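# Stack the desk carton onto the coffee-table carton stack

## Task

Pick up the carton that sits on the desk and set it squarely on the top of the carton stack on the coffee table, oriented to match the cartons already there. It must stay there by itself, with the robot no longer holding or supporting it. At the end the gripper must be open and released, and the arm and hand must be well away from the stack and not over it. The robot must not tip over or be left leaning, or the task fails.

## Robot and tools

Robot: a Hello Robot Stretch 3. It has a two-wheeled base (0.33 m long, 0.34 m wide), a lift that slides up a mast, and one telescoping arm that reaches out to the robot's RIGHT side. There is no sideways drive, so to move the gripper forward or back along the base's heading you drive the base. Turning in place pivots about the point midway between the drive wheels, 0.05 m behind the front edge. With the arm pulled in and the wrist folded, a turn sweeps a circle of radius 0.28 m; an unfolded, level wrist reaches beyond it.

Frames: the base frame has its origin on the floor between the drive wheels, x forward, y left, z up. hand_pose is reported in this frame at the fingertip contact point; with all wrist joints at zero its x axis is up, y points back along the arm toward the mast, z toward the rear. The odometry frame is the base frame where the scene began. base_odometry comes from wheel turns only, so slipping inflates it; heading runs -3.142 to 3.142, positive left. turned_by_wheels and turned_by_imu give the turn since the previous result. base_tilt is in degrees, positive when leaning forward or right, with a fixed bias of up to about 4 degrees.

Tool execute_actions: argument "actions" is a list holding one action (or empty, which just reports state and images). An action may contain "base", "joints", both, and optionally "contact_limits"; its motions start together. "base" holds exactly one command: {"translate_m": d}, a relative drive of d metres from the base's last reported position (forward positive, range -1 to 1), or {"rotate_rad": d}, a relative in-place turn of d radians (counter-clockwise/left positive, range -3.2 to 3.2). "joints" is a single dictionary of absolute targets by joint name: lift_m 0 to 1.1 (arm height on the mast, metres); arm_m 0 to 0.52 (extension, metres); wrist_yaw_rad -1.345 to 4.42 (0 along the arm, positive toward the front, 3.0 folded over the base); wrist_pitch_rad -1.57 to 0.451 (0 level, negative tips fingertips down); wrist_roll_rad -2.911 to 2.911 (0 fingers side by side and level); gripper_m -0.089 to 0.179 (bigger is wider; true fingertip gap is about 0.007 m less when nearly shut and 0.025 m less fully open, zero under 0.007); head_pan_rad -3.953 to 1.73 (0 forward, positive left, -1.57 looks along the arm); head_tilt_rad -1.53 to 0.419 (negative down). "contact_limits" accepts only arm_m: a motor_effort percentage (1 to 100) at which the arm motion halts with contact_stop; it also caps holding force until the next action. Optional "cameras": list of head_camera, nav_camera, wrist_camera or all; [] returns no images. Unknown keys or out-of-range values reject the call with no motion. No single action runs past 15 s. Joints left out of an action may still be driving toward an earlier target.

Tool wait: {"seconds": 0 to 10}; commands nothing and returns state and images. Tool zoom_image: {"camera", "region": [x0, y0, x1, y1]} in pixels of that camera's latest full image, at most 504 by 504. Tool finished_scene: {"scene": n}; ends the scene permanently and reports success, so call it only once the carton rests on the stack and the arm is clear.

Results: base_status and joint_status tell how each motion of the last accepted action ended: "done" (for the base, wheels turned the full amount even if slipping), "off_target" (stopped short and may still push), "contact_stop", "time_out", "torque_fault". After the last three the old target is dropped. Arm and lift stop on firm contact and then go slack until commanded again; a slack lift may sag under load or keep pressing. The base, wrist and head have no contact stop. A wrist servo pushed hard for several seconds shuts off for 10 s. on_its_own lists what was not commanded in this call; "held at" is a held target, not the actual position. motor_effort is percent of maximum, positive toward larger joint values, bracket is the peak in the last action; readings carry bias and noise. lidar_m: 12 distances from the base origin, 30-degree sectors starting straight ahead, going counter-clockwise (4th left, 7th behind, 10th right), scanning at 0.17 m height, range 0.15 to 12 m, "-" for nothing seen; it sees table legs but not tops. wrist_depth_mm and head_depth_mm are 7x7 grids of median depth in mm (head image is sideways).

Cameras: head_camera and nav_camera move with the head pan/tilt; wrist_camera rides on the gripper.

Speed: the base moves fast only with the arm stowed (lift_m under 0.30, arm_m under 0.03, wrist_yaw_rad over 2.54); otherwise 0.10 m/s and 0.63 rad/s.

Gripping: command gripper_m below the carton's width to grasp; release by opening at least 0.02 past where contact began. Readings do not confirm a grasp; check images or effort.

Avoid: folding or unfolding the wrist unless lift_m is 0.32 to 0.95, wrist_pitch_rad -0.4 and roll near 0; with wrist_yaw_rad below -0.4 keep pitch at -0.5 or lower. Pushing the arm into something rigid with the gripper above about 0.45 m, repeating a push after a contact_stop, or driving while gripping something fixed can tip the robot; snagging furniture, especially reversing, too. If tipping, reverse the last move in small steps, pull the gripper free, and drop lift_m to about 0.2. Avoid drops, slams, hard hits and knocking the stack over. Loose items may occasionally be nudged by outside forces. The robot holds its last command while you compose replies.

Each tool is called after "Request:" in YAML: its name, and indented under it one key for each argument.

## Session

Request:
execute_actions:
  actions: []

Scene clock: 0.00 s.
base_odometry: x=+0.000 y=+0.000 heading=+0.000 (m, m, rad; odometry frame)
turned_by_wheels: +0.000 (rad since the last result)
turned_by_imu: +0.000 (rad since the last result)
base_tilt: forward=-1.6 right=+0.0 (deg)
lidar_m: 1.85 1.27 2.27 1.29 1.10 1.10 1.24 2.08 1.69 2.39 2.44 2.34
head_depth_mm: 1973 2801 2855 2885 2883 2857 2274 / 1976 2985 3143 3135 3164 3096 2262 / 1970 3034 3398 3475 3446 3324 1828 / 1965 3000 3712 3779 3768 3401 1733 / 1976 3020 3454 3464 3498 3348 1554 / 1893 3013 3134 3132 3130 1541 1432 / 1807 2829 2864 2886 2886 2788 1433
base_status: not commanded
joint_positions: lift_m=+0.526 arm_m=+0.001 wrist_yaw_rad=+3.104 wrist_pitch_rad=-0.397 wrist_roll_rad=-0.004 gripper_m=+0.037 head_pan_rad=-0.017 head_tilt_rad=+0.000
joint_status: not commanded
motor_effort: left_wheel=+1 right_wheel=-1 lift_m=+38 arm_m=-1 wrist_yaw_rad=+0 wrist_pitch_rad=+10 wrist_roll_rad=+0 gripper_m=+0 head_pan_rad=+1 head_tilt_rad=+2 (%)
hand_pose: x=-0.0128 y=+0.0813 z=+0.5434 quat_wxyz=(+0.152, +0.694, +0.127, +0.692) (m; base frame)
wrist_depth_mm: 782 897 - - - - - / 830 971 - - - - - / 856 - - - - - - / 904 - - - - - - / 875 913 919 889 890 869 878 / 774 769 761 748 723 743 742 / 665 657 644 649 642 637 636
pictures: head_camera (sideways: a quarter turn clockwise sets it upright), nav_camera (sideways: a quarter turn counterclockwise sets it upright), wrist_camera
Images, in order (width x height): head_camera 896x504, nav_camera 672x504, wrist_camera 644x364.

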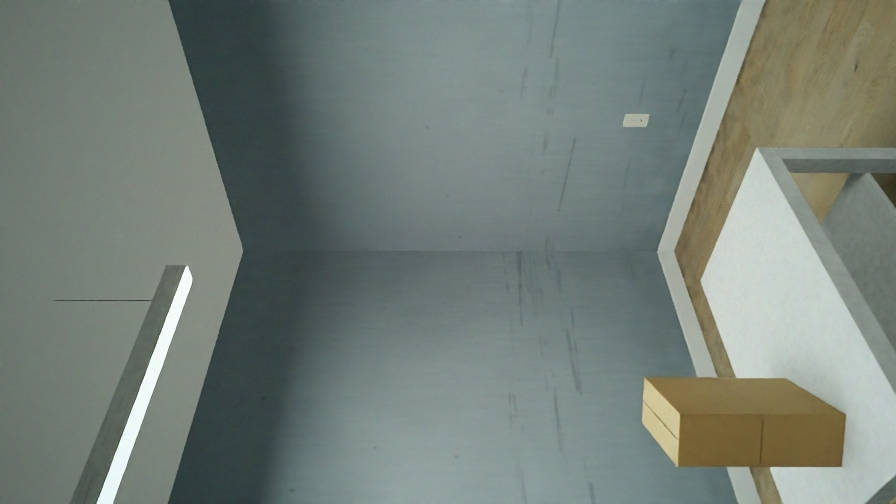

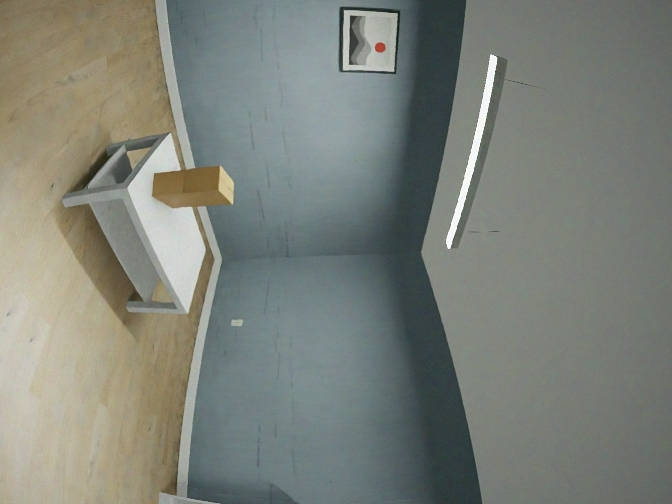

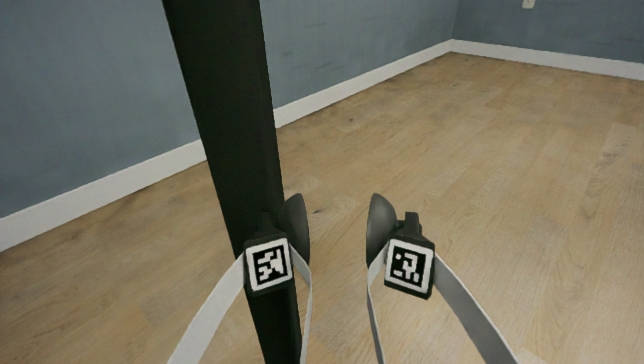

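Something in nav at bottom (right).

Request:
execute_actions:
  actions:
    - {"joints":{"head_pan_rad":-1.6,"head_tilt_rad":-0.4,"lift_m":0.9}}
  cameras: ["head_camera","nav_camera"]

Scene clock: 4.67 s.
base_odometry: x=+0.000 y=+0.000 heading=+0.000 (m, m, rad; odometry frame)
turned_by_wheels: +0.000 (rad since the last result)
turned_by_imu: -0.001 (rad since the last result)
base_tilt: forward=-1.4 right=+0.1 (deg)
lidar_m: 1.85 1.27 2.27 1.28 1.10 1.10 1.24 2.08 1.69 2.38 2.43 2.35
head_depth_mm: 1982 2096 2152 1613 2309 1703 1454 / 2164 2299 2353 2516 2304 1752 1417 / 2358 2488 2545 2824 2306 1762 1418 / 2592 2766 2793 3038 2312 1760 1415 / 2856 3045 3283 3387 2310 1756 1415 / 2785 2944 3136 3162 2311 1768 1418 / 2535 2686 2885 3000 2318 1765 1421
base_status: not commanded
joint_positions: lift_m=+0.900 arm_m=+0.001 wrist_yaw_rad=+3.104 wrist_pitch_rad=-0.398 wrist_roll_rad=-0.004 gripper_m=+0.037 head_pan_rad=-1.593 head_tilt_rad=-0.395
joint_status: all done
motor_effort: left_wheel=+1(1) right_wheel=+0(1) lift_m=+46(47) arm_m=-1(1) wrist_yaw_rad=+0(0) wrist_pitch_rad=+10(10) wrist_roll_rad=+0(0) gripper_m=+0(0) head_pan_rad=-4(42) head_tilt_rad=-2(24) (%)
hand_pose: x=-0.0128 y=+0.0812 z=+0.9169 quat_wxyz=(+0.153, +0.694, +0.128, +0.692) (m; base frame)
wrist_depth_mm: 781 914 - - - - - / 819 978 - - - - - / 857 - - - - - - / 916 - - - - - - / 938 - - - - - - / - - - - - - - / - - - - - - -
pictures: head_camera (sideways: a quarter turn clockwise sets it upright), nav_camera (sideways: a quarter turn counterclockwise sets it upright)
Images, in order (width x height): head_camera 896x504, nav_camera 672x504.

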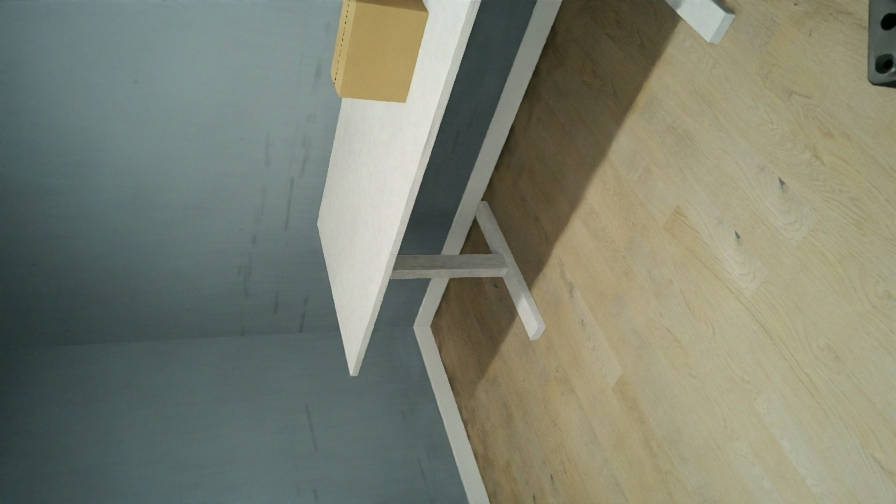

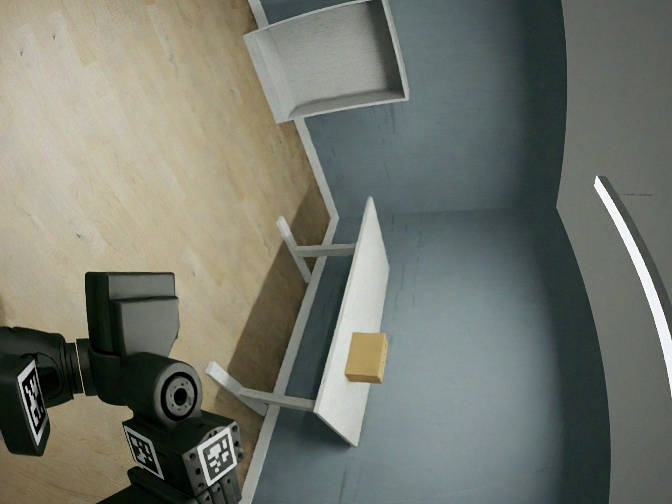

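Request:
execute_actions:
  actions:
    - {"base":{"rotate_rad":-1.75},"joints":{"lift_m":0.27,"head_pan_rad":0,"head_tilt_rad":-0.5}}
  cameras: ["head_camera"]

Request:
execute_actions:
  actions:
    - {"base":{"translate_m":1.0}}
  cameras: ["head_camera","nav_camera"]

Scene clock: 12.30 s.
base_odometry: x=+0.000 y=+0.000 heading=-1.750 (m, m, rad; odometry frame)
turned_by_wheels: -1.750 (rad since the last result)
turned_by_imu: -1.735 (rad since the last result)
base_tilt: forward=-1.7 right=+0.0 (deg)
lidar_m: 2.21 2.45 2.35 1.85 2.73 2.68 1.46 1.12 1.10 1.17 1.66 1.69
head_depth_mm: 1824 1959 1861 2152 1981 1592 1316 / 1929 2087 1631 2425 2006 1599 1317 / 2063 2238 1669 2595 2006 1593 1322 / 2203 2407 2041 2756 2024 1592 1323 / 2380 2593 2241 2687 2014 1592 1325 / 2559 2845 2478 2653 2018 1607 1317 / 2740 2971 3185 2745 2015 1595 1327
base_status: done
joint_positions: lift_m=+0.270 arm_m=+0.001 wrist_yaw_rad=+3.104 wrist_pitch_rad=-0.399 wrist_roll_rad=-0.004 gripper_m=+0.037 head_pan_rad=-0.007 head_tilt_rad=-0.494
joint_status: all done
motor_effort: left_wheel=+4(8) right_wheel=-3(6) lift_m=+29(41) arm_m=-1(1) wrist_yaw_rad=+0(1) wrist_pitch_rad=+10(10) wrist_roll_rad=+0(0) gripper_m=+0(0) head_pan_rad=+3(42) head_tilt_rad=-3(13) (%)
hand_pose: x=-0.0128 y=+0.0811 z=+0.2873 quat_wxyz=(+0.153, +0.694, +0.128, +0.692) (m; base frame)
wrist_depth_mm: - - - - - - - / - - - - - - - / 922 906 - 866 843 838 831 / 703 692 684 677 665 660 652 / 564 563 552 549 556 538 531 / 476 485 - - - 459 452 / 419 - - - 396 393 388
pictures: head_camera (sideways: a quarter turn clockwise sets it upright)
Images, in order (width x height): head_camera 896x504.

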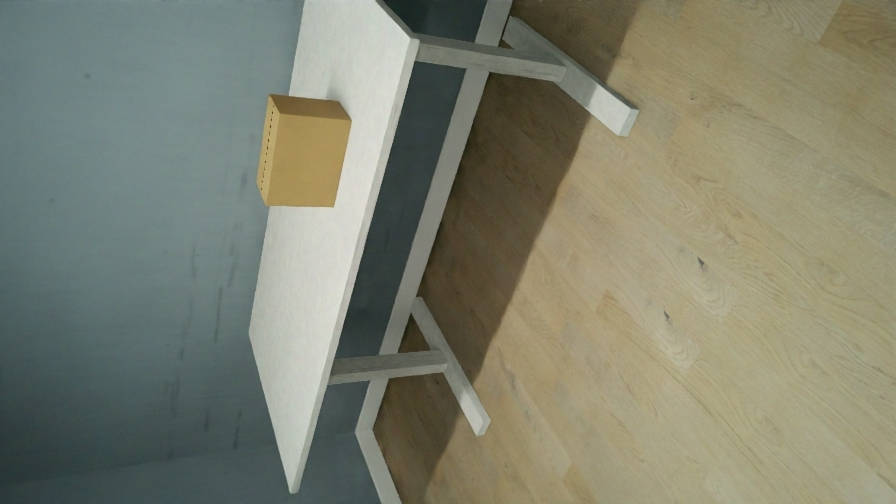

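Scene clock: 17.33 s.
base_odometry: x=-0.178 y=-0.984 heading=-1.750 (m, m, rad; odometry frame)
turned_by_wheels: +0.000 (rad since the last result)
turned_by_imu: +0.004 (rad since the last result)
base_tilt: forward=-1.7 right=+0.0 (deg)
lidar_m: 1.33 1.43 1.76 1.97 3.24 1.93 2.20 1.67 1.64 1.65 1.27 0.78
head_depth_mm: 1081 1163 1258 1198 729 704 631 / 1145 1245 1347 825 792 704 1291 / 1229 1327 1449 1201 844 727 1320 / 1308 1431 1551 1202 889 1475 1316 / 1415 1540 1663 1208 892 1550 1313 / 1525 1686 1788 1211 966 1578 1317 / 1665 1853 2044 1208 1764 1604 1331
base_status: done
joint_positions: lift_m=+0.270 arm_m=+0.001 wrist_yaw_rad=+3.104 wrist_pitch_rad=-0.399 wrist_roll_rad=-0.004 gripper_m=+0.037 head_pan_rad=-0.007 head_tilt_rad=-0.495
joint_status: not commanded
motor_effort: left_wheel=+3(13) right_wheel=-2(6) lift_m=+30(30) arm_m=-1(1) wrist_yaw_rad=-1(0) wrist_pitch_rad=+10(10) wrist_roll_rad=+0(0) gripper_m=+0(0) head_pan_rad=+4(4) head_tilt_rad=-3(3) (%)
hand_pose: x=-0.0128 y=+0.0811 z=+0.2873 quat_wxyz=(+0.153, +0.694, +0.128, +0.692) (m; base frame)
wrist_depth_mm: - - - - - - - / - - - - - - - / 923 910 - 876 867 851 823 / 701 683 693 683 662 655 643 / 571 557 560 542 548 539 538 / 472 491 - - - 456 448 / 421 - - - 398 391 390
pictures: head_camera (sideways: a quarter turn clockwise sets it upright), nav_camera (sideways: a quarter turn counterclockwise sets it upright)
Images, in order (width x height): head_camera 896x504, nav_camera 672x504.

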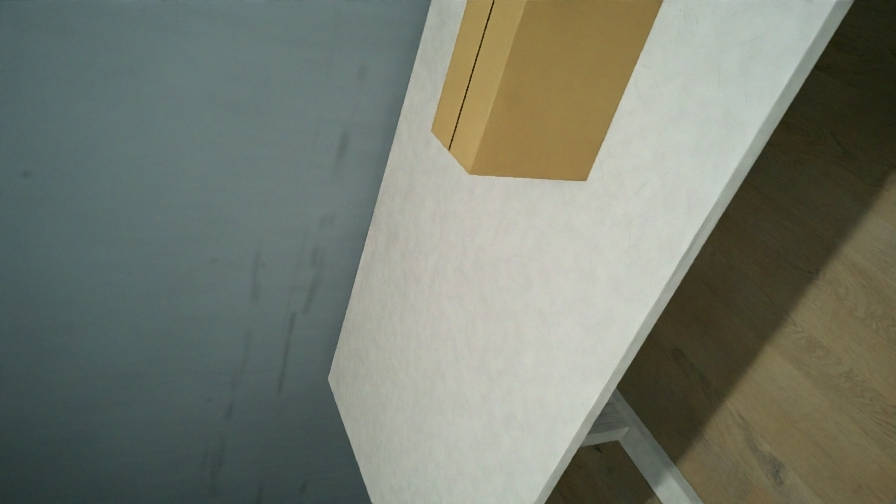

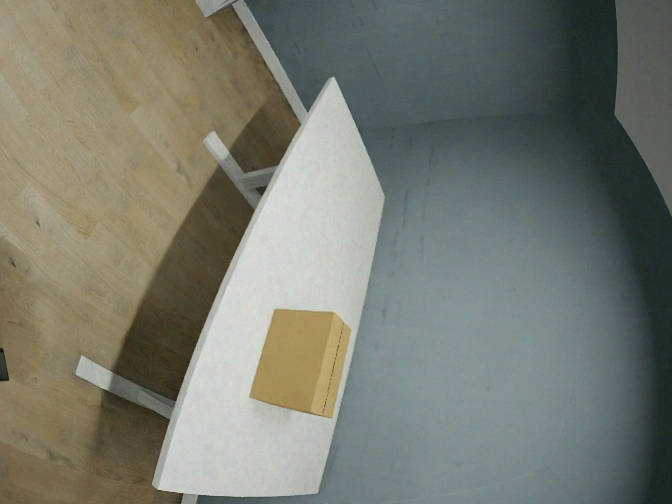

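Request:
execute_actions:
  actions:
    - {"base":{"translate_m":0.17},"joints":{"lift_m":0.94}}
  cameras: []

Request:
execute_actions:
  actions:
    - {"base":{"rotate_rad":0.965},"joints":{"wrist_yaw_rad":1.57,"gripper_m":0.17,"head_pan_rad":-1.45,"head_tilt_rad":-0.8}}
  cameras: ["head_camera","nav_camera"]

Scene clock: 25.20 s.
base_odometry: x=-0.208 y=-1.151 heading=-1.750 (m, m, rad; odometry frame)
turned_by_wheels: +0.000 (rad since the last result)
turned_by_imu: -0.001 (rad since the last result)
base_tilt: forward=-1.7 right=+0.1 (deg)
lidar_m: 1.18 1.27 1.67 1.95 2.70 2.08 2.33 1.78 1.74 1.47 0.66 0.66
head_depth_mm: 956 1034 1108 1158 611 617 583 / 1014 1093 1187 1202 635 661 585 / 1083 1172 1280 1206 888 686 584 / 1160 1268 1386 1200 894 706 615 / 1246 1363 1519 1208 891 707 1261 / 1344 1494 1633 1210 890 730 1323 / 1466 1640 1844 1212 896 1467 1323
base_status: done
joint_positions: lift_m=+0.940 arm_m=+0.001 wrist_yaw_rad=+3.104 wrist_pitch_rad=-0.399 wrist_roll_rad=-0.004 gripper_m=+0.037 head_pan_rad=-0.007 head_tilt_rad=-0.495
joint_status: all done
motor_effort: left_wheel=+3(12) right_wheel=-2(7) lift_m=+46(48) arm_m=-1(1) wrist_yaw_rad=+0(0) wrist_pitch_rad=+10(10) wrist_roll_rad=+0(0) gripper_m=+0(0) head_pan_rad=+3(4) head_tilt_rad=-3(3) (%)
hand_pose: x=-0.0128 y=+0.0811 z=+0.9567 quat_wxyz=(+0.153, +0.694, +0.128, +0.692) (m; base frame)
wrist_depth_mm: - - - - - - - / - - - - - - - / - - - - - - - / - - - - - - - / - - - - - - - / - - - - - - - / - - - - - - -
pictures: none
No camera images: the call's "cameras" was empty. Leave "cameras" out to get every camera's image.

Scene clock: 27.67 s.
base_odometry: x=-0.208 y=-1.151 heading=-0.785 (m, m, rad; odometry frame)
turned_by_wheels: +0.965 (rad since the last result)
turned_by_imu: +0.955 (rad since the last result)
base_tilt: forward=-1.6 right=+0.1 (deg)
lidar_m: 1.67 1.96 2.23 2.08 2.51 1.80 1.74 1.60 1.16 0.66 1.15 1.27
head_depth_mm: 940 1072 966 801 - - 1150 / 953 1085 974 812 - - 1123 / 966 1105 917 702 665 - 1126 / 978 1119 667 671 667 - 1133 / 996 1127 667 685 682 - 1139 / 1013 1142 668 713 701 - 1138 / 1030 1163 985 799 701 1292 1160
base_status: done
joint_positions: lift_m=+0.940 arm_m=+0.001 wrist_yaw_rad=+1.573 wrist_pitch_rad=-0.399 wrist_roll_rad=-0.004 gripper_m=+0.170 head_pan_rad=-1.443 head_tilt_rad=-0.790
joint_status: all done
motor_effort: left_wheel=-2(7) right_wheel=+2(3) lift_m=+46(46) arm_m=-1(1) wrist_yaw_rad=-2(2) wrist_pitch_rad=+10(10) wrist_roll_rad=+0(0) gripper_m=+0(100) head_pan_rad=-3(41) head_tilt_rad=-4(23) (%)
hand_pose: x=+0.2054 y=-0.1451 z=+0.9567 quat_wxyz=(+0.590, +0.589, -0.389, +0.393) (m; base frame)
wrist_depth_mm: - - - - - - - / - - - - - - - / - - - - 814 739 724 / - - - - - 571 565 / - - - - - 480 471 / - - - - - 397 405 / - - - - - 355 335
pictures: head_camera (sideways: a quarter turn clockwise sets it upright), nav_camera (sideways: a quarter turn counterclockwise sets it upright)
Images, in order (width x height): head_camera 896x504, nav_camera 672x504.

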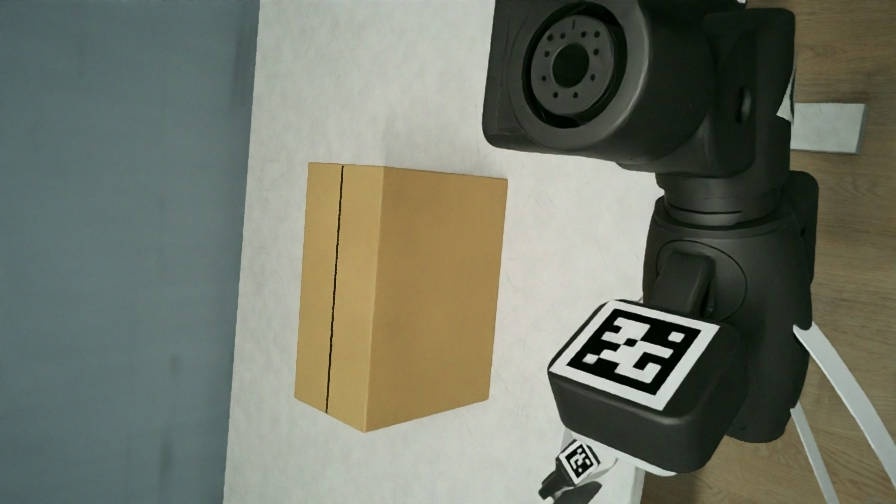

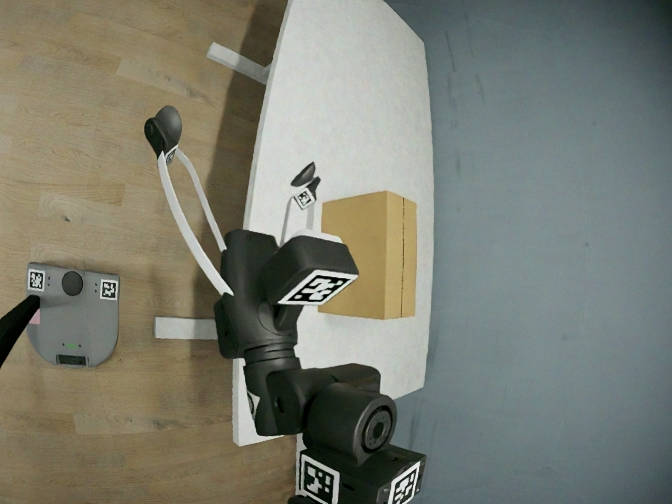

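Request:
execute_actions:
  actions:
    - {"joints":{"lift_m":1.1,"wrist_pitch_rad":-1.5}}
  cameras: []

Request:
execute_actions:
  actions:
    - {"base":{"translate_m":0.19},"joints":{"arm_m":0.45}}
  cameras: ["head_camera","wrist_camera"]

Scene clock: 30.70 s.
base_odometry: x=-0.208 y=-1.151 heading=-0.785 (m, m, rad; odometry frame)
turned_by_wheels: +0.000 (rad since the last result)
turned_by_imu: -0.001 (rad since the last result)
base_tilt: forward=-1.7 right=+0.0 (deg)
lidar_m: 1.68 1.95 2.23 2.08 2.51 1.79 1.74 1.59 1.16 0.66 1.15 1.27
head_depth_mm: - - - - - - - / 949 1088 957 832 636 1202 1142 / 969 1105 916 627 - 1237 1147 / 984 1115 666 624 - 1261 1147 / 998 1132 667 646 - 1266 1157 / 1015 1140 669 714 669 1286 1153 / 1030 1162 988 800 670 1315 1155
base_status: not commanded
joint_positions: lift_m=+1.100 arm_m=+0.001 wrist_yaw_rad=+1.573 wrist_pitch_rad=-1.496 wrist_roll_rad=-0.004 gripper_m=+0.170 head_pan_rad=-1.443 head_tilt_rad=-0.790
joint_status: all done
motor_effort: left_wheel=-1(2) right_wheel=+2(2) lift_m=+46(46) arm_m=-1(1) wrist_yaw_rad=-2(3) wrist_pitch_rad=-2(10) wrist_roll_rad=+0(0) gripper_m=+0(0) head_pan_rad=-3(3) head_tilt_rad=-5(5) (%)
hand_pose: x=-0.0263 y=-0.1458 z=+0.9811 quat_wxyz=(+0.707, +0.706, -0.024, +0.028) (m; base frame)
wrist_depth_mm: - - - - - 385 381 / - - - - - 391 385 / - - - - - 402 397 / - - - - - 408 403 / - - - - - 420 414 / - - - - - 433 425 / - - - - - - -
pictures: none
No camera images: the call's "cameras" was empty. Leave "cameras" out to get every camera's image.

Scene clock: 35.20 s.
base_odometry: x=-0.074 y=-1.286 heading=-0.785 (m, m, rad; odometry frame)
turned_by_wheels: +0.000 (rad since the last result)
turned_by_imu: +0.000 (rad since the last result)
base_tilt: forward=-1.6 right=+0.0 (deg)
lidar_m: 1.49 1.79 2.17 2.08 2.78 2.02 1.93 1.59 0.72 1.11 1.15 1.11
head_depth_mm: 965 1062 659 622 661 608 1130 / 969 1108 640 635 662 1235 1152 / 984 1102 664 648 665 1233 1150 / 982 1124 979 772 668 1262 1150 / 996 1133 979 793 666 1293 1148 / 1012 1136 982 794 668 1294 1157 / 1027 1159 986 798 669 1314 1158
base_status: done
joint_positions: lift_m=+1.100 arm_m=+0.450 wrist_yaw_rad=+1.572 wrist_pitch_rad=-1.496 wrist_roll_rad=-0.004 gripper_m=+0.170 head_pan_rad=-1.443 head_tilt_rad=-0.790
joint_status: all done
motor_effort: left_wheel=-2(3) right_wheel=+1(3) lift_m=+46(46) arm_m=+6(5) wrist_yaw_rad=-2(2) wrist_pitch_rad=-2(2) wrist_roll_rad=+0(0) gripper_m=+0(1) head_pan_rad=-3(4) head_tilt_rad=-5(5) (%)
hand_pose: x=-0.0263 y=-0.5948 z=+0.9811 quat_wxyz=(+0.707, +0.706, -0.024, +0.028) (m; base frame)
wrist_depth_mm: - 400 390 387 385 379 375 / - 406 397 228 391 388 386 / - 418 235 231 401 399 396 / - 424 241 237 412 407 403 / - - 249 244 424 421 413 / - - 255 250 434 430 422 / - - 452 257 449 445 436
pictures: head_camera (sideways: a quarter turn clockwise sets it upright), wrist_camera
Images, in order (width x height): head_camera 896x504, wrist_camera 644x364.

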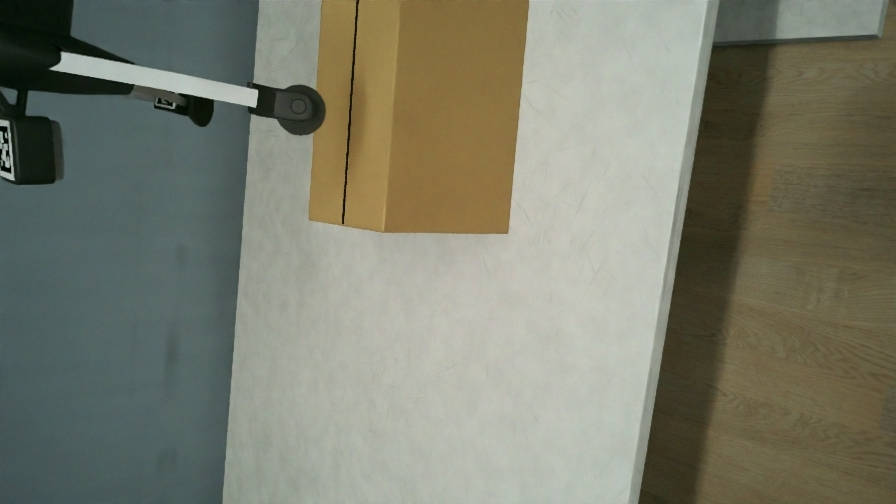

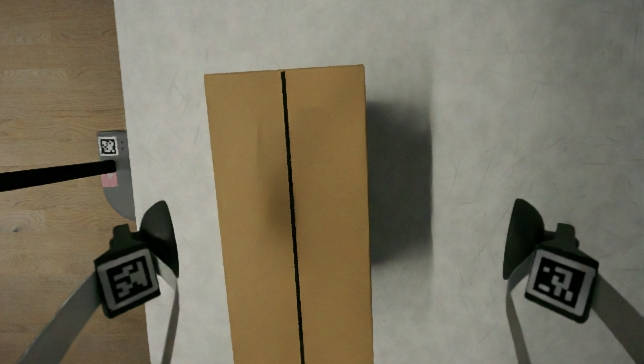

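Request:
execute_actions:
  actions:
    - {"joints":{"arm_m":0.412,"wrist_yaw_rad":1.635}}
  cameras: ["wrist_camera"]

Request:
execute_actions:
  actions:
    - {"joints":{"lift_m":0.975}}
  cameras: ["wrist_camera"]

Scene clock: 37.20 s.
base_odometry: x=-0.074 y=-1.286 heading=-0.785 (m, m, rad; odometry frame)
turned_by_wheels: +0.000 (rad since the last result)
turned_by_imu: +0.000 (rad since the last result)
base_tilt: forward=-1.5 right=+0.0 (deg)
lidar_m: 1.48 1.79 2.17 2.09 2.78 2.03 1.93 1.59 0.72 1.12 1.15 1.11
head_depth_mm: - 1068 660 622 662 607 1131 / 967 1078 639 635 663 1236 1156 / 984 1103 663 646 664 1236 1153 / 982 1126 975 773 666 1260 1156 / 995 1126 981 792 667 1282 1153 / 1012 1140 983 795 668 1293 1157 / 1025 1158 986 797 669 1313 1159
base_status: not commanded
joint_positions: lift_m=+1.100 arm_m=+0.412 wrist_yaw_rad=+1.632 wrist_pitch_rad=-1.496 wrist_roll_rad=-0.004 gripper_m=+0.170 head_pan_rad=-1.443 head_tilt_rad=-0.790
joint_status: all done
motor_effort: left_wheel=-2(2) right_wheel=+1(1) lift_m=+46(46) arm_m=-6(6) wrist_yaw_rad=+2(1) wrist_pitch_rad=-2(2) wrist_roll_rad=+0(0) gripper_m=+0(0) head_pan_rad=-3(3) head_tilt_rad=-4(5) (%)
hand_pose: x=-0.0263 y=-0.5579 z=+0.9811 quat_wxyz=(+0.706, +0.707, -0.003, +0.049) (m; base frame)
wrist_depth_mm: - - 389 388 384 381 377 / - - 402 229 389 390 384 / - 416 409 232 232 399 395 / - 430 424 238 238 404 404 / - - 431 243 245 420 413 / - - 442 251 430 432 424 / - - 458 258 441 441 440
pictures: wrist_camera
Images, in order (width x height): wrist_camera 644x364.

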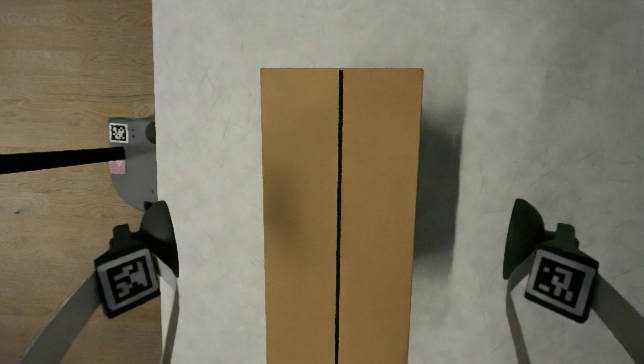

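Scene clock: 39.17 s.
base_odometry: x=-0.074 y=-1.286 heading=-0.785 (m, m, rad; odometry frame)
turned_by_wheels: +0.000 (rad since the last result)
turned_by_imu: +0.000 (rad since the last result)
base_tilt: forward=-1.7 right=+0.0 (deg)
lidar_m: 1.49 1.78 2.17 2.09 2.79 2.03 1.93 1.59 0.72 1.11 1.16 1.11
head_depth_mm: - 1054 660 623 662 608 1128 / 944 1060 640 650 663 1236 1146 / 963 1072 663 646 664 1233 1153 / 978 1123 978 771 666 1260 1155 / 996 1133 980 793 666 1288 1159 / 1014 1142 980 795 668 1288 1157 / 1030 1160 983 797 669 1316 1155
base_status: not commanded
joint_positions: lift_m=+0.975 arm_m=+0.412 wrist_yaw_rad=+1.632 wrist_pitch_rad=-1.496 wrist_roll_rad=-0.004 gripper_m=+0.170 head_pan_rad=-1.443 head_tilt_rad=-0.790
joint_status: all done
motor_effort: left_wheel=-2(2) right_wheel=+1(1) lift_m=+29(43) arm_m=-6(6) wrist_yaw_rad=+2(2) wrist_pitch_rad=-2(2) wrist_roll_rad=+0(0) gripper_m=+0(0) head_pan_rad=-3(2) head_tilt_rad=-5(4) (%)
hand_pose: x=-0.0263 y=-0.5579 z=+0.8567 quat_wxyz=(+0.706, +0.707, -0.003, +0.049) (m; base frame)
wrist_depth_mm: 949 278 105 105 104 103 263 / - 285 108 107 106 105 270 / - 291 111 110 109 109 277 / - 299 114 113 111 111 286 / - 306 117 116 114 113 290 / - - 120 119 117 117 298 / - 324 123 122 121 304 309
pictures: wrist_camera
Images, in order (width x height): wrist_camera 644x364.

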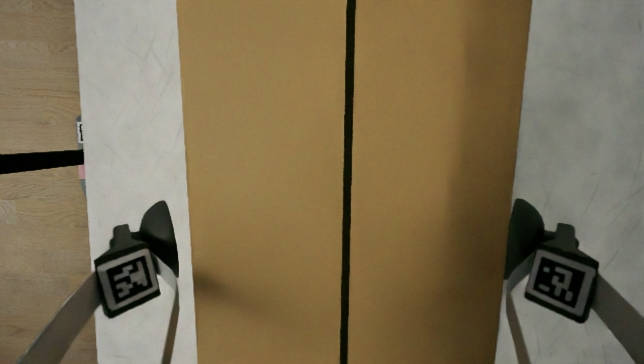

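Request:
execute_actions:
  actions:
    - {"joints":{"gripper_m":0.09}}
  cameras: []

Request:
execute_actions:
  actions:
    - {"joints":{"lift_m":1.1}}
  cameras: ["wrist_camera"]

Request:
execute_actions:
  actions:
    - {"joints":{"arm_m":0.06,"wrist_yaw_rad":1.57,"head_pan_rad":0.9,"head_tilt_rad":-0.45}}

Scene clock: 41.13 s.
base_odometry: x=-0.074 y=-1.286 heading=-0.785 (m, m, rad; odometry frame)
turned_by_wheels: +0.000 (rad since the last result)
turned_by_imu: +0.000 (rad since the last result)
base_tilt: forward=-1.5 right=+0.0 (deg)
lidar_m: 1.48 1.79 2.18 2.08 2.77 2.03 1.93 1.59 0.71 1.11 1.16 1.12
head_depth_mm: - 1043 965 621 662 607 1130 / 947 1064 640 648 663 1235 1151 / 966 1072 664 643 664 1237 1154 / 980 1123 978 771 666 1268 1154 / 999 1129 983 791 667 1288 1157 / 1013 1142 981 798 668 1289 1156 / 1025 1161 985 796 668 1317 1161
base_status: not commanded
joint_positions: lift_m=+0.975 arm_m=+0.412 wrist_yaw_rad=+1.632 wrist_pitch_rad=-1.498 wrist_roll_rad=-0.004 gripper_m=+0.092 head_pan_rad=-1.443 head_tilt_rad=-0.790
joint_status: all done
motor_effort: left_wheel=-1(2) right_wheel=+1(1) lift_m=+30(29) arm_m=-6(6) wrist_yaw_rad=+2(3) wrist_pitch_rad=-1(2) wrist_roll_rad=+0(0) gripper_m=-31(100) head_pan_rad=-4(3) head_tilt_rad=-5(5) (%)
hand_pose: x=-0.0267 y=-0.5579 z=+0.8567 quat_wxyz=(+0.706, +0.707, -0.003, +0.049) (m; base frame)
wrist_depth_mm: 944 278 106 105 104 104 266 / - 285 109 108 107 107 272 / - 293 112 111 109 110 279 / - 299 115 114 113 199 285 / - 308 118 117 115 115 291 / - - 121 120 119 119 297 / - 328 125 123 122 310 312
pictures: none
No camera images: the call's "cameras" was empty. Leave "cameras" out to get every camera's image.

Scene clock: 43.10 s.
base_odometry: x=-0.074 y=-1.286 heading=-0.785 (m, m, rad; odometry frame)
turned_by_wheels: +0.000 (rad since the last result)
turned_by_imu: +0.000 (rad since the last result)
base_tilt: forward=-1.6 right=+0.2 (deg)
lidar_m: 1.48 1.78 2.17 2.08 2.78 2.03 1.93 1.59 0.72 1.11 1.15 1.11
head_depth_mm: - 1009 519 618 662 607 1124 / 971 1023 536 728 664 1232 1149 / 978 1035 536 732 665 1239 1147 / 981 1114 945 772 666 1263 1153 / 996 1132 979 793 666 1289 1148 / 1012 1140 982 795 670 1287 1155 / 1029 1163 987 797 669 1320 1160
base_status: not commanded
joint_positions: lift_m=+1.100 arm_m=+0.412 wrist_yaw_rad=+1.632 wrist_pitch_rad=-1.498 wrist_roll_rad=-0.004 gripper_m=+0.091 head_pan_rad=-1.443 head_tilt_rad=-0.790
joint_status: all done
motor_effort: left_wheel=-1(2) right_wheel=+1(1) lift_m=+47(49) arm_m=-5(6) wrist_yaw_rad=+2(1) wrist_pitch_rad=-1(1) wrist_roll_rad=+0(0) gripper_m=-24(31) head_pan_rad=-3(4) head_tilt_rad=-5(4) (%)
hand_pose: x=-0.0267 y=-0.5579 z=+0.9811 quat_wxyz=(+0.706, +0.707, -0.002, +0.049) (m; base frame)
wrist_depth_mm: - - 113 112 111 111 376 / - - 116 114 114 382 384 / - 416 119 118 117 396 393 / - 430 123 121 120 407 408 / - - 126 125 123 124 413 / - - 130 129 127 127 422 / - - 134 133 131 441 434
pictures: wrist_camera
Images, in order (width x height): wrist_camera 644x364.

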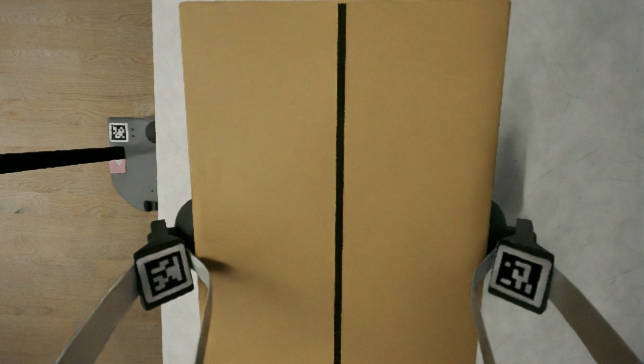

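Scene clock: 46.90 s.
base_odometry: x=-0.074 y=-1.286 heading=-0.785 (m, m, rad; odometry frame)
turned_by_wheels: +0.000 (rad since the last result)
turned_by_imu: -0.001 (rad since the last result)
base_tilt: forward=-1.6 right=+0.0 (deg)
lidar_m: 1.49 1.79 2.17 2.09 2.78 2.02 1.93 1.59 0.72 1.11 1.15 1.11
head_depth_mm: 1889 1996 2108 2005 2015 1647 1349 / 2078 2213 2370 2535 2115 1646 1345 / 2313 2495 2696 2801 2108 1643 1351 / 2638 2815 3117 2936 2109 1651 1350 / 2984 3316 3658 2955 2118 1658 1357 / 3443 3701 - 2947 2105 1651 1348 / 3326 3527 3747 2616 2128 1641 1357
base_status: not commanded
joint_positions: lift_m=+1.100 arm_m=+0.060 wrist_yaw_rad=+1.573 wrist_pitch_rad=-1.498 wrist_roll_rad=-0.004 gripper_m=+0.091 head_pan_rad=+0.893 head_tilt_rad=-0.458
joint_status: all done
motor_effort: left_wheel=-1(1) right_wheel=+1(1) lift_m=+47(47) arm_m=-6(6) wrist_yaw_rad=-1(2) wrist_pitch_rad=-1(1) wrist_roll_rad=+0(0) gripper_m=-24(24) head_pan_rad=+4(42) head_tilt_rad=+3(23) (%)
hand_pose: x=-0.0267 y=-0.2056 z=+0.9811 quat_wxyz=(+0.707, +0.706, -0.023, +0.028) (m; base frame)
wrist_depth_mm: - - 113 112 111 111 376 / - - 116 115 114 388 389 / - - 119 118 117 395 394 / - - 123 121 120 404 404 / - - 126 125 123 124 418 / - - 130 129 127 127 425 / - - 134 133 131 441 438
pictures: head_camera (sideways: a quarter turn clockwise sets it upright), nav_camera (sideways: a quarter turn counterclockwise sets it upright), wrist_camera
Images, in order (width x height): head_camera 896x504, nav_camera 672x504, wrist_camera 644x364.

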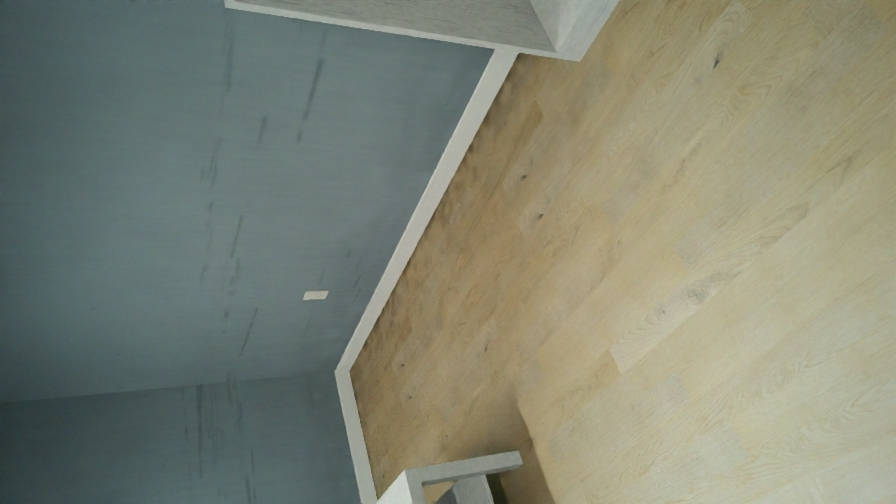

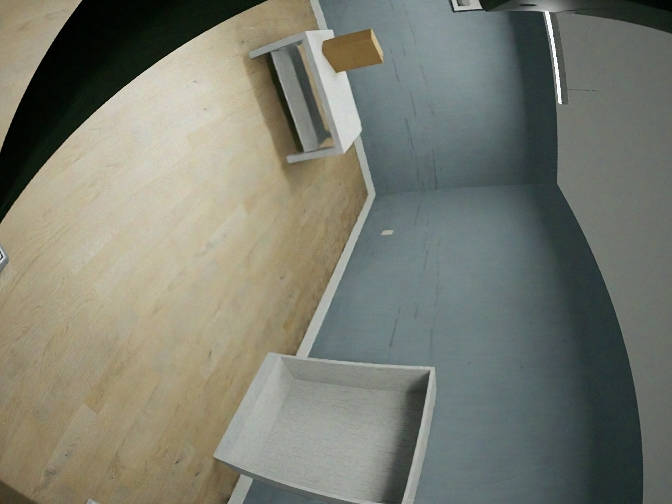

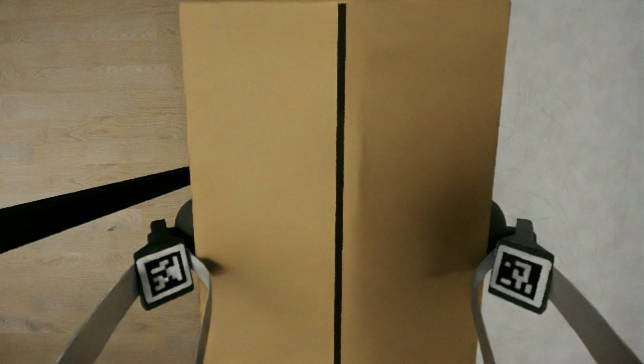

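Request:
execute_actions:
  actions:
    - {"base":{"rotate_rad":1.575},"joints":{"head_pan_rad":0,"head_tilt_rad":-0.5}}
  cameras: ["head_camera"]

Request:
execute_actions:
  actions:
    - {"base":{"translate_m":1.0},"joints":{"head_tilt_rad":-0.6}}
  cameras: ["head_camera"]

Scene clock: 54.23 s.
base_odometry: x=-0.074 y=-1.286 heading=+0.790 (m, m, rad; odometry frame)
turned_by_wheels: +1.575 (rad since the last result)
turned_by_imu: +1.559 (rad since the last result)
base_tilt: forward=-1.6 right=+0.1 (deg)
lidar_m: 2.08 2.78 2.03 1.93 1.59 0.71 1.11 1.15 1.11 1.49 1.79 2.17
head_depth_mm: 3127 3420 3657 2570 2000 1583 1321 / 3151 3437 3624 2531 2016 1589 1319 / 3171 3437 2422 2550 2016 1594 1317 / 3214 3464 2321 2507 2013 1597 1318 / 3191 3478 3742 2604 2025 1600 1322 / 3213 3528 3771 2745 2029 1603 1321 / 3229 3498 3772 2758 2022 1612 1326
base_status: done
joint_positions: lift_m=+1.100 arm_m=+0.060 wrist_yaw_rad=+1.573 wrist_pitch_rad=-1.498 wrist_roll_rad=-0.004 gripper_m=+0.091 head_pan_rad=+0.007 head_tilt_rad=-0.494
joint_status: all done
motor_effort: left_wheel=-2(6) right_wheel=+2(4) lift_m=+47(47) arm_m=-6(6) wrist_yaw_rad=-2(1) wrist_pitch_rad=-1(1) wrist_roll_rad=+0(0) gripper_m=-24(24) head_pan_rad=-4(41) head_tilt_rad=-3(8) (%)
hand_pose: x=-0.0267 y=-0.2056 z=+0.9811 quat_wxyz=(+0.707, +0.706, -0.023, +0.028) (m; base frame)
wrist_depth_mm: - - 113 112 111 111 - / - - 116 114 113 - - / - - 119 118 117 - - / - - 122 121 120 - - / - - 126 125 123 124 - / - - 130 129 127 127 - / - - 134 132 131 - -
pictures: head_camera (sideways: a quarter turn clockwise sets it upright)
Images, in order (width x height): head_camera 896x504.

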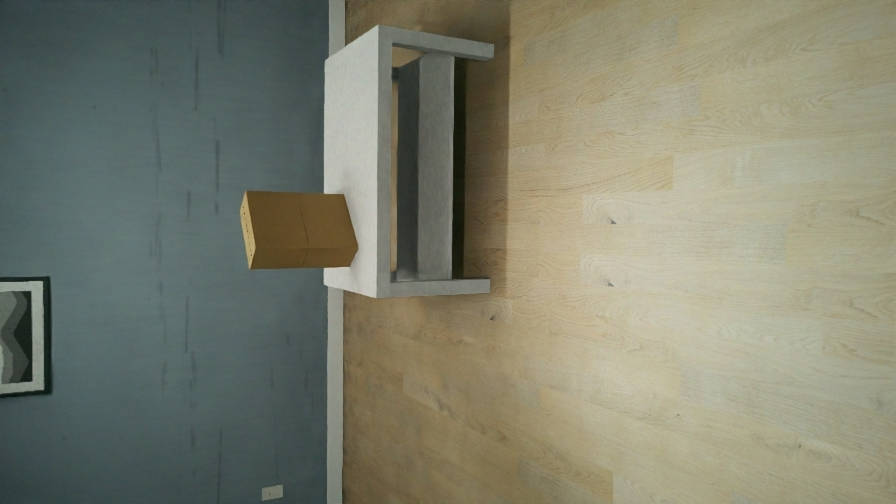

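Scene clock: 65.47 s.
base_odometry: x=+0.630 y=-0.575 heading=+0.790 (m, m, rad; odometry frame)
turned_by_wheels: +0.000 (rad since the last result)
turned_by_imu: +0.002 (rad since the last result)
base_tilt: forward=-1.7 right=+0.0 (deg)
lidar_m: 1.10 2.75 2.03 1.96 2.00 2.19 1.68 1.89 1.66 1.49 1.87 1.24
head_depth_mm: 2244 2475 2762 1500 1643 1477 1249 / 2282 2486 2751 1490 1641 1470 1245 / 2267 2525 1486 1505 1644 1474 1244 / 2303 2544 1349 1448 1647 1477 1252 / 2315 2563 2801 1643 1646 1478 1247 / 2309 2551 2827 2318 1803 1477 1247 / 2328 2581 2841 2336 1813 1480 1250
base_status: done
joint_positions: lift_m=+1.100 arm_m=+0.060 wrist_yaw_rad=+1.573 wrist_pitch_rad=-1.498 wrist_roll_rad=-0.004 gripper_m=+0.091 head_pan_rad=+0.007 head_tilt_rad=-0.592
joint_status: all done
motor_effort: left_wheel=-2(4) right_wheel=+1(6) lift_m=+47(47) arm_m=-6(6) wrist_yaw_rad=-2(1) wrist_pitch_rad=-1(1) wrist_roll_rad=+0(0) gripper_m=-24(23) head_pan_rad=-3(3) head_tilt_rad=-4(12) (%)
hand_pose: x=-0.0267 y=-0.2056 z=+0.9811 quat_wxyz=(+0.707, +0.706, -0.023, +0.028) (m; base frame)
wrist_depth_mm: - - 113 112 111 111 - / - - 116 114 114 - - / - - 119 118 117 - - / - - 122 121 120 - - / - - 126 125 124 124 - / - - 130 128 127 127 - / - - 134 133 131 - -
pictures: head_camera (sideways: a quarter turn clockwise sets it upright)
Images, in order (width x height): head_camera 896x504.

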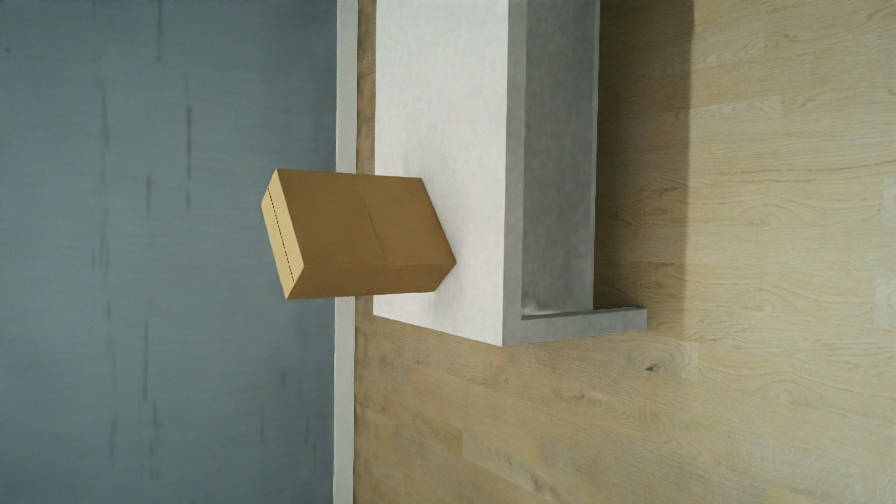

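Request:
execute_actions:
  actions:
    - {"base":{"translate_m":0.8}}
  cameras: []

Request:
execute_actions:
  actions:
    - {"base":{"rotate_rad":1.57},"joints":{"head_pan_rad":-1.57,"head_tilt_rad":-0.75}}
  cameras: []

Request:
execute_actions:
  actions:
    - {"joints":{"arm_m":0.2,"wrist_yaw_rad":2.18}}

Scene clock: 76.23 s.
base_odometry: x=+1.193 y=-0.007 heading=+0.790 (m, m, rad; odometry frame)
turned_by_wheels: +0.000 (rad since the last result)
turned_by_imu: +0.001 (rad since the last result)
base_tilt: forward=-1.6 right=+0.1 (deg)
lidar_m: 0.80 0.34 2.03 1.95 2.03 2.75 2.47 2.16 1.69 1.80 0.67 0.99
head_depth_mm: 1560 1725 1907 2126 1788 951 808 / 1567 1725 1936 2131 1739 954 810 / 1574 1730 1949 2149 713 828 809 / 1577 1743 1963 2141 670 716 795 / 1578 1767 1964 2145 670 700 795 / 1594 1766 1976 2178 1817 1043 813 / 1601 1774 1976 2195 1815 1475 1253
base_status: done
joint_positions: lift_m=+1.100 arm_m=+0.060 wrist_yaw_rad=+1.573 wrist_pitch_rad=-1.498 wrist_roll_rad=-0.004 gripper_m=+0.091 head_pan_rad=+0.007 head_tilt_rad=-0.593
joint_status: not commanded
motor_effort: left_wheel=-1(2) right_wheel=+1(4) lift_m=+46(47) arm_m=-6(6) wrist_yaw_rad=-1(2) wrist_pitch_rad=-1(1) wrist_roll_rad=+0(0) gripper_m=-24(23) head_pan_rad=-4(3) head_tilt_rad=-4(3) (%)
hand_pose: x=-0.0267 y=-0.2056 z=+0.9811 quat_wxyz=(+0.707, +0.706, -0.023, +0.028) (m; base frame)
wrist_depth_mm: - - 113 111 110 111 - / - - 115 114 113 - - / - - 119 118 117 - - / - - 123 121 120 - - / - - 126 125 123 124 - / - - 130 128 127 127 - / - - 135 132 131 - -
pictures: none
No camera images: the call's "cameras" was empty. Leave "cameras" out to get every camera's image.

Scene clock: 79.67 s.
base_odometry: x=+1.193 y=-0.007 heading=+2.360 (m, m, rad; odometry frame)
turned_by_wheels: +1.570 (rad since the last result)
turned_by_imu: +1.554 (rad since the last result)
base_tilt: forward=-1.6 right=+0.1 (deg)
lidar_m: 1.96 2.03 2.74 2.47 2.15 1.69 1.81 0.67 0.99 0.80 0.34 2.04
head_depth_mm: - - - - 329 290 308 / - - - - - - 321 / - - 2064 701 322 290 - / 1615 1847 2064 - 330 290 320 / 1625 1849 2070 - 329 290 327 / 1638 1861 2145 1855 1546 884 777 / 1635 1855 2157 1908 1584 1349 1175
base_status: done
joint_positions: lift_m=+1.100 arm_m=+0.060 wrist_yaw_rad=+1.573 wrist_pitch_rad=-1.498 wrist_roll_rad=-0.004 gripper_m=+0.091 head_pan_rad=-1.563 head_tilt_rad=-0.741
joint_status: all done
motor_effort: left_wheel=-1(5) right_wheel=+2(3) lift_m=+47(47) arm_m=-6(6) wrist_yaw_rad=-1(2) wrist_pitch_rad=-1(1) wrist_roll_rad=+0(0) gripper_m=-24(24) head_pan_rad=-4(41) head_tilt_rad=-4(18) (%)
hand_pose: x=-0.0267 y=-0.2056 z=+0.9811 quat_wxyz=(+0.707, +0.706, -0.023, +0.028) (m; base frame)
wrist_depth_mm: - - 113 112 110 111 361 / - - 115 115 114 350 306 / - - 119 118 117 398 328 / - - 123 121 120 517 387 / - - 126 125 124 124 689 / - - 130 128 127 127 - / - - 134 133 131 721 716
pictures: none
No camera images: the call's "cameras" was empty. Leave "cameras" out to get every camera's image.

Scene clock: 81.97 s.
base_odometry: x=+1.193 y=-0.007 heading=+2.360 (m, m, rad; odometry frame)
turned_by_wheels: +0.000 (rad since the last result)
turned_by_imu: -0.001 (rad since the last result)
base_tilt: forward=-1.4 right=+0.1 (deg)
lidar_m: 1.96 2.03 2.74 2.47 2.15 1.69 1.80 0.67 0.99 0.80 0.34 2.03
head_depth_mm: 1627 1854 2004 411 504 870 770 / - - 1985 398 463 870 787 / 1672 - 2177 399 381 833 787 / 1652 1761 2165 399 355 444 789 / 1623 1816 2131 402 438 852 790 / 1632 1868 2141 1922 1548 894 792 / 1640 1865 2156 1926 1589 1355 1181
base_status: not commanded
joint_positions: lift_m=+1.100 arm_m=+0.200 wrist_yaw_rad=+2.177 wrist_pitch_rad=-1.498 wrist_roll_rad=-0.004 gripper_m=+0.091 head_pan_rad=-1.563 head_tilt_rad=-0.741
joint_status: all done
motor_effort: left_wheel=-1(1) right_wheel=+1(2) lift_m=+46(47) arm_m=+5(7) wrist_yaw_rad=+2(2) wrist_pitch_rad=-1(1) wrist_roll_rad=+0(0) gripper_m=-23(24) head_pan_rad=-4(3) head_tilt_rad=-4(4) (%)
hand_pose: x=-0.0256 y=-0.3478 z=+0.9811 quat_wxyz=(+0.667, +0.681, +0.188, +0.237) (m; base frame)
wrist_depth_mm: - - 113 112 110 111 - / - - 116 115 113 - - / - - 119 118 116 314 - / - - 123 121 120 317 - / - - 126 124 124 124 - / - - 130 128 127 127 - / - - 134 133 131 344 -
pictures: head_camera (sideways: a quarter turn clockwise sets it upright), nav_camera (sideways: a quarter turn counterclockwise sets it upright), wrist_camera
Images, in order (width x height): head_camera 896x504, nav_camera 672x504, wrist_camera 644x364.

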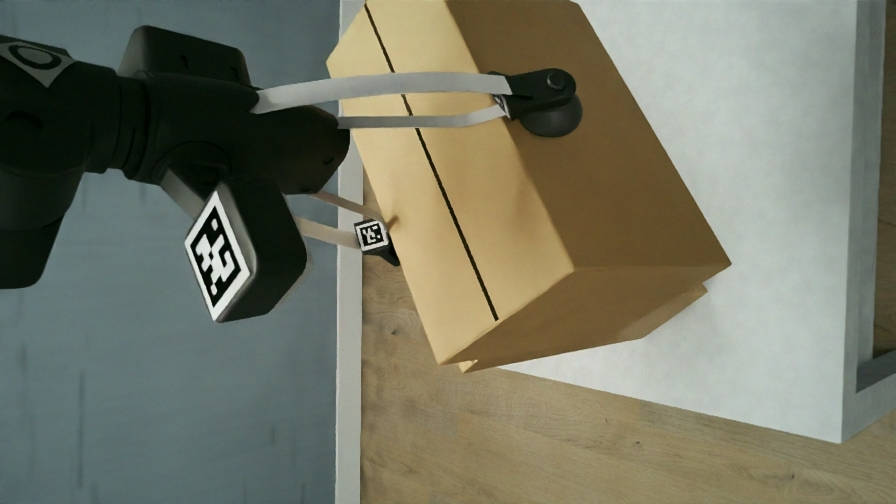

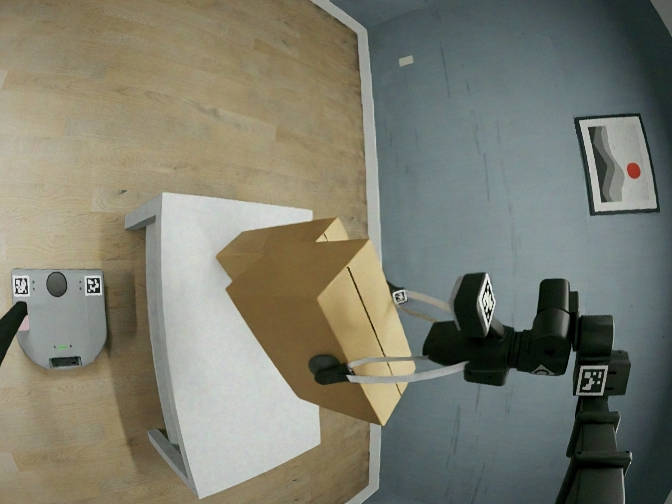

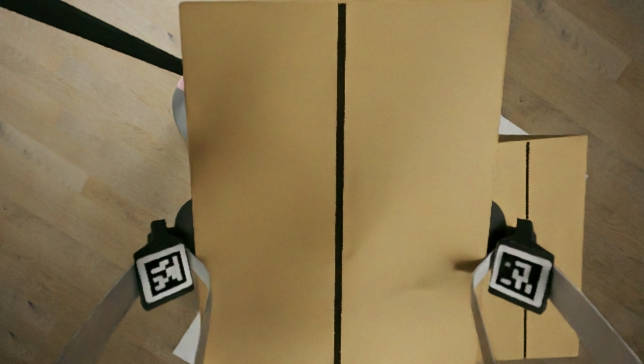

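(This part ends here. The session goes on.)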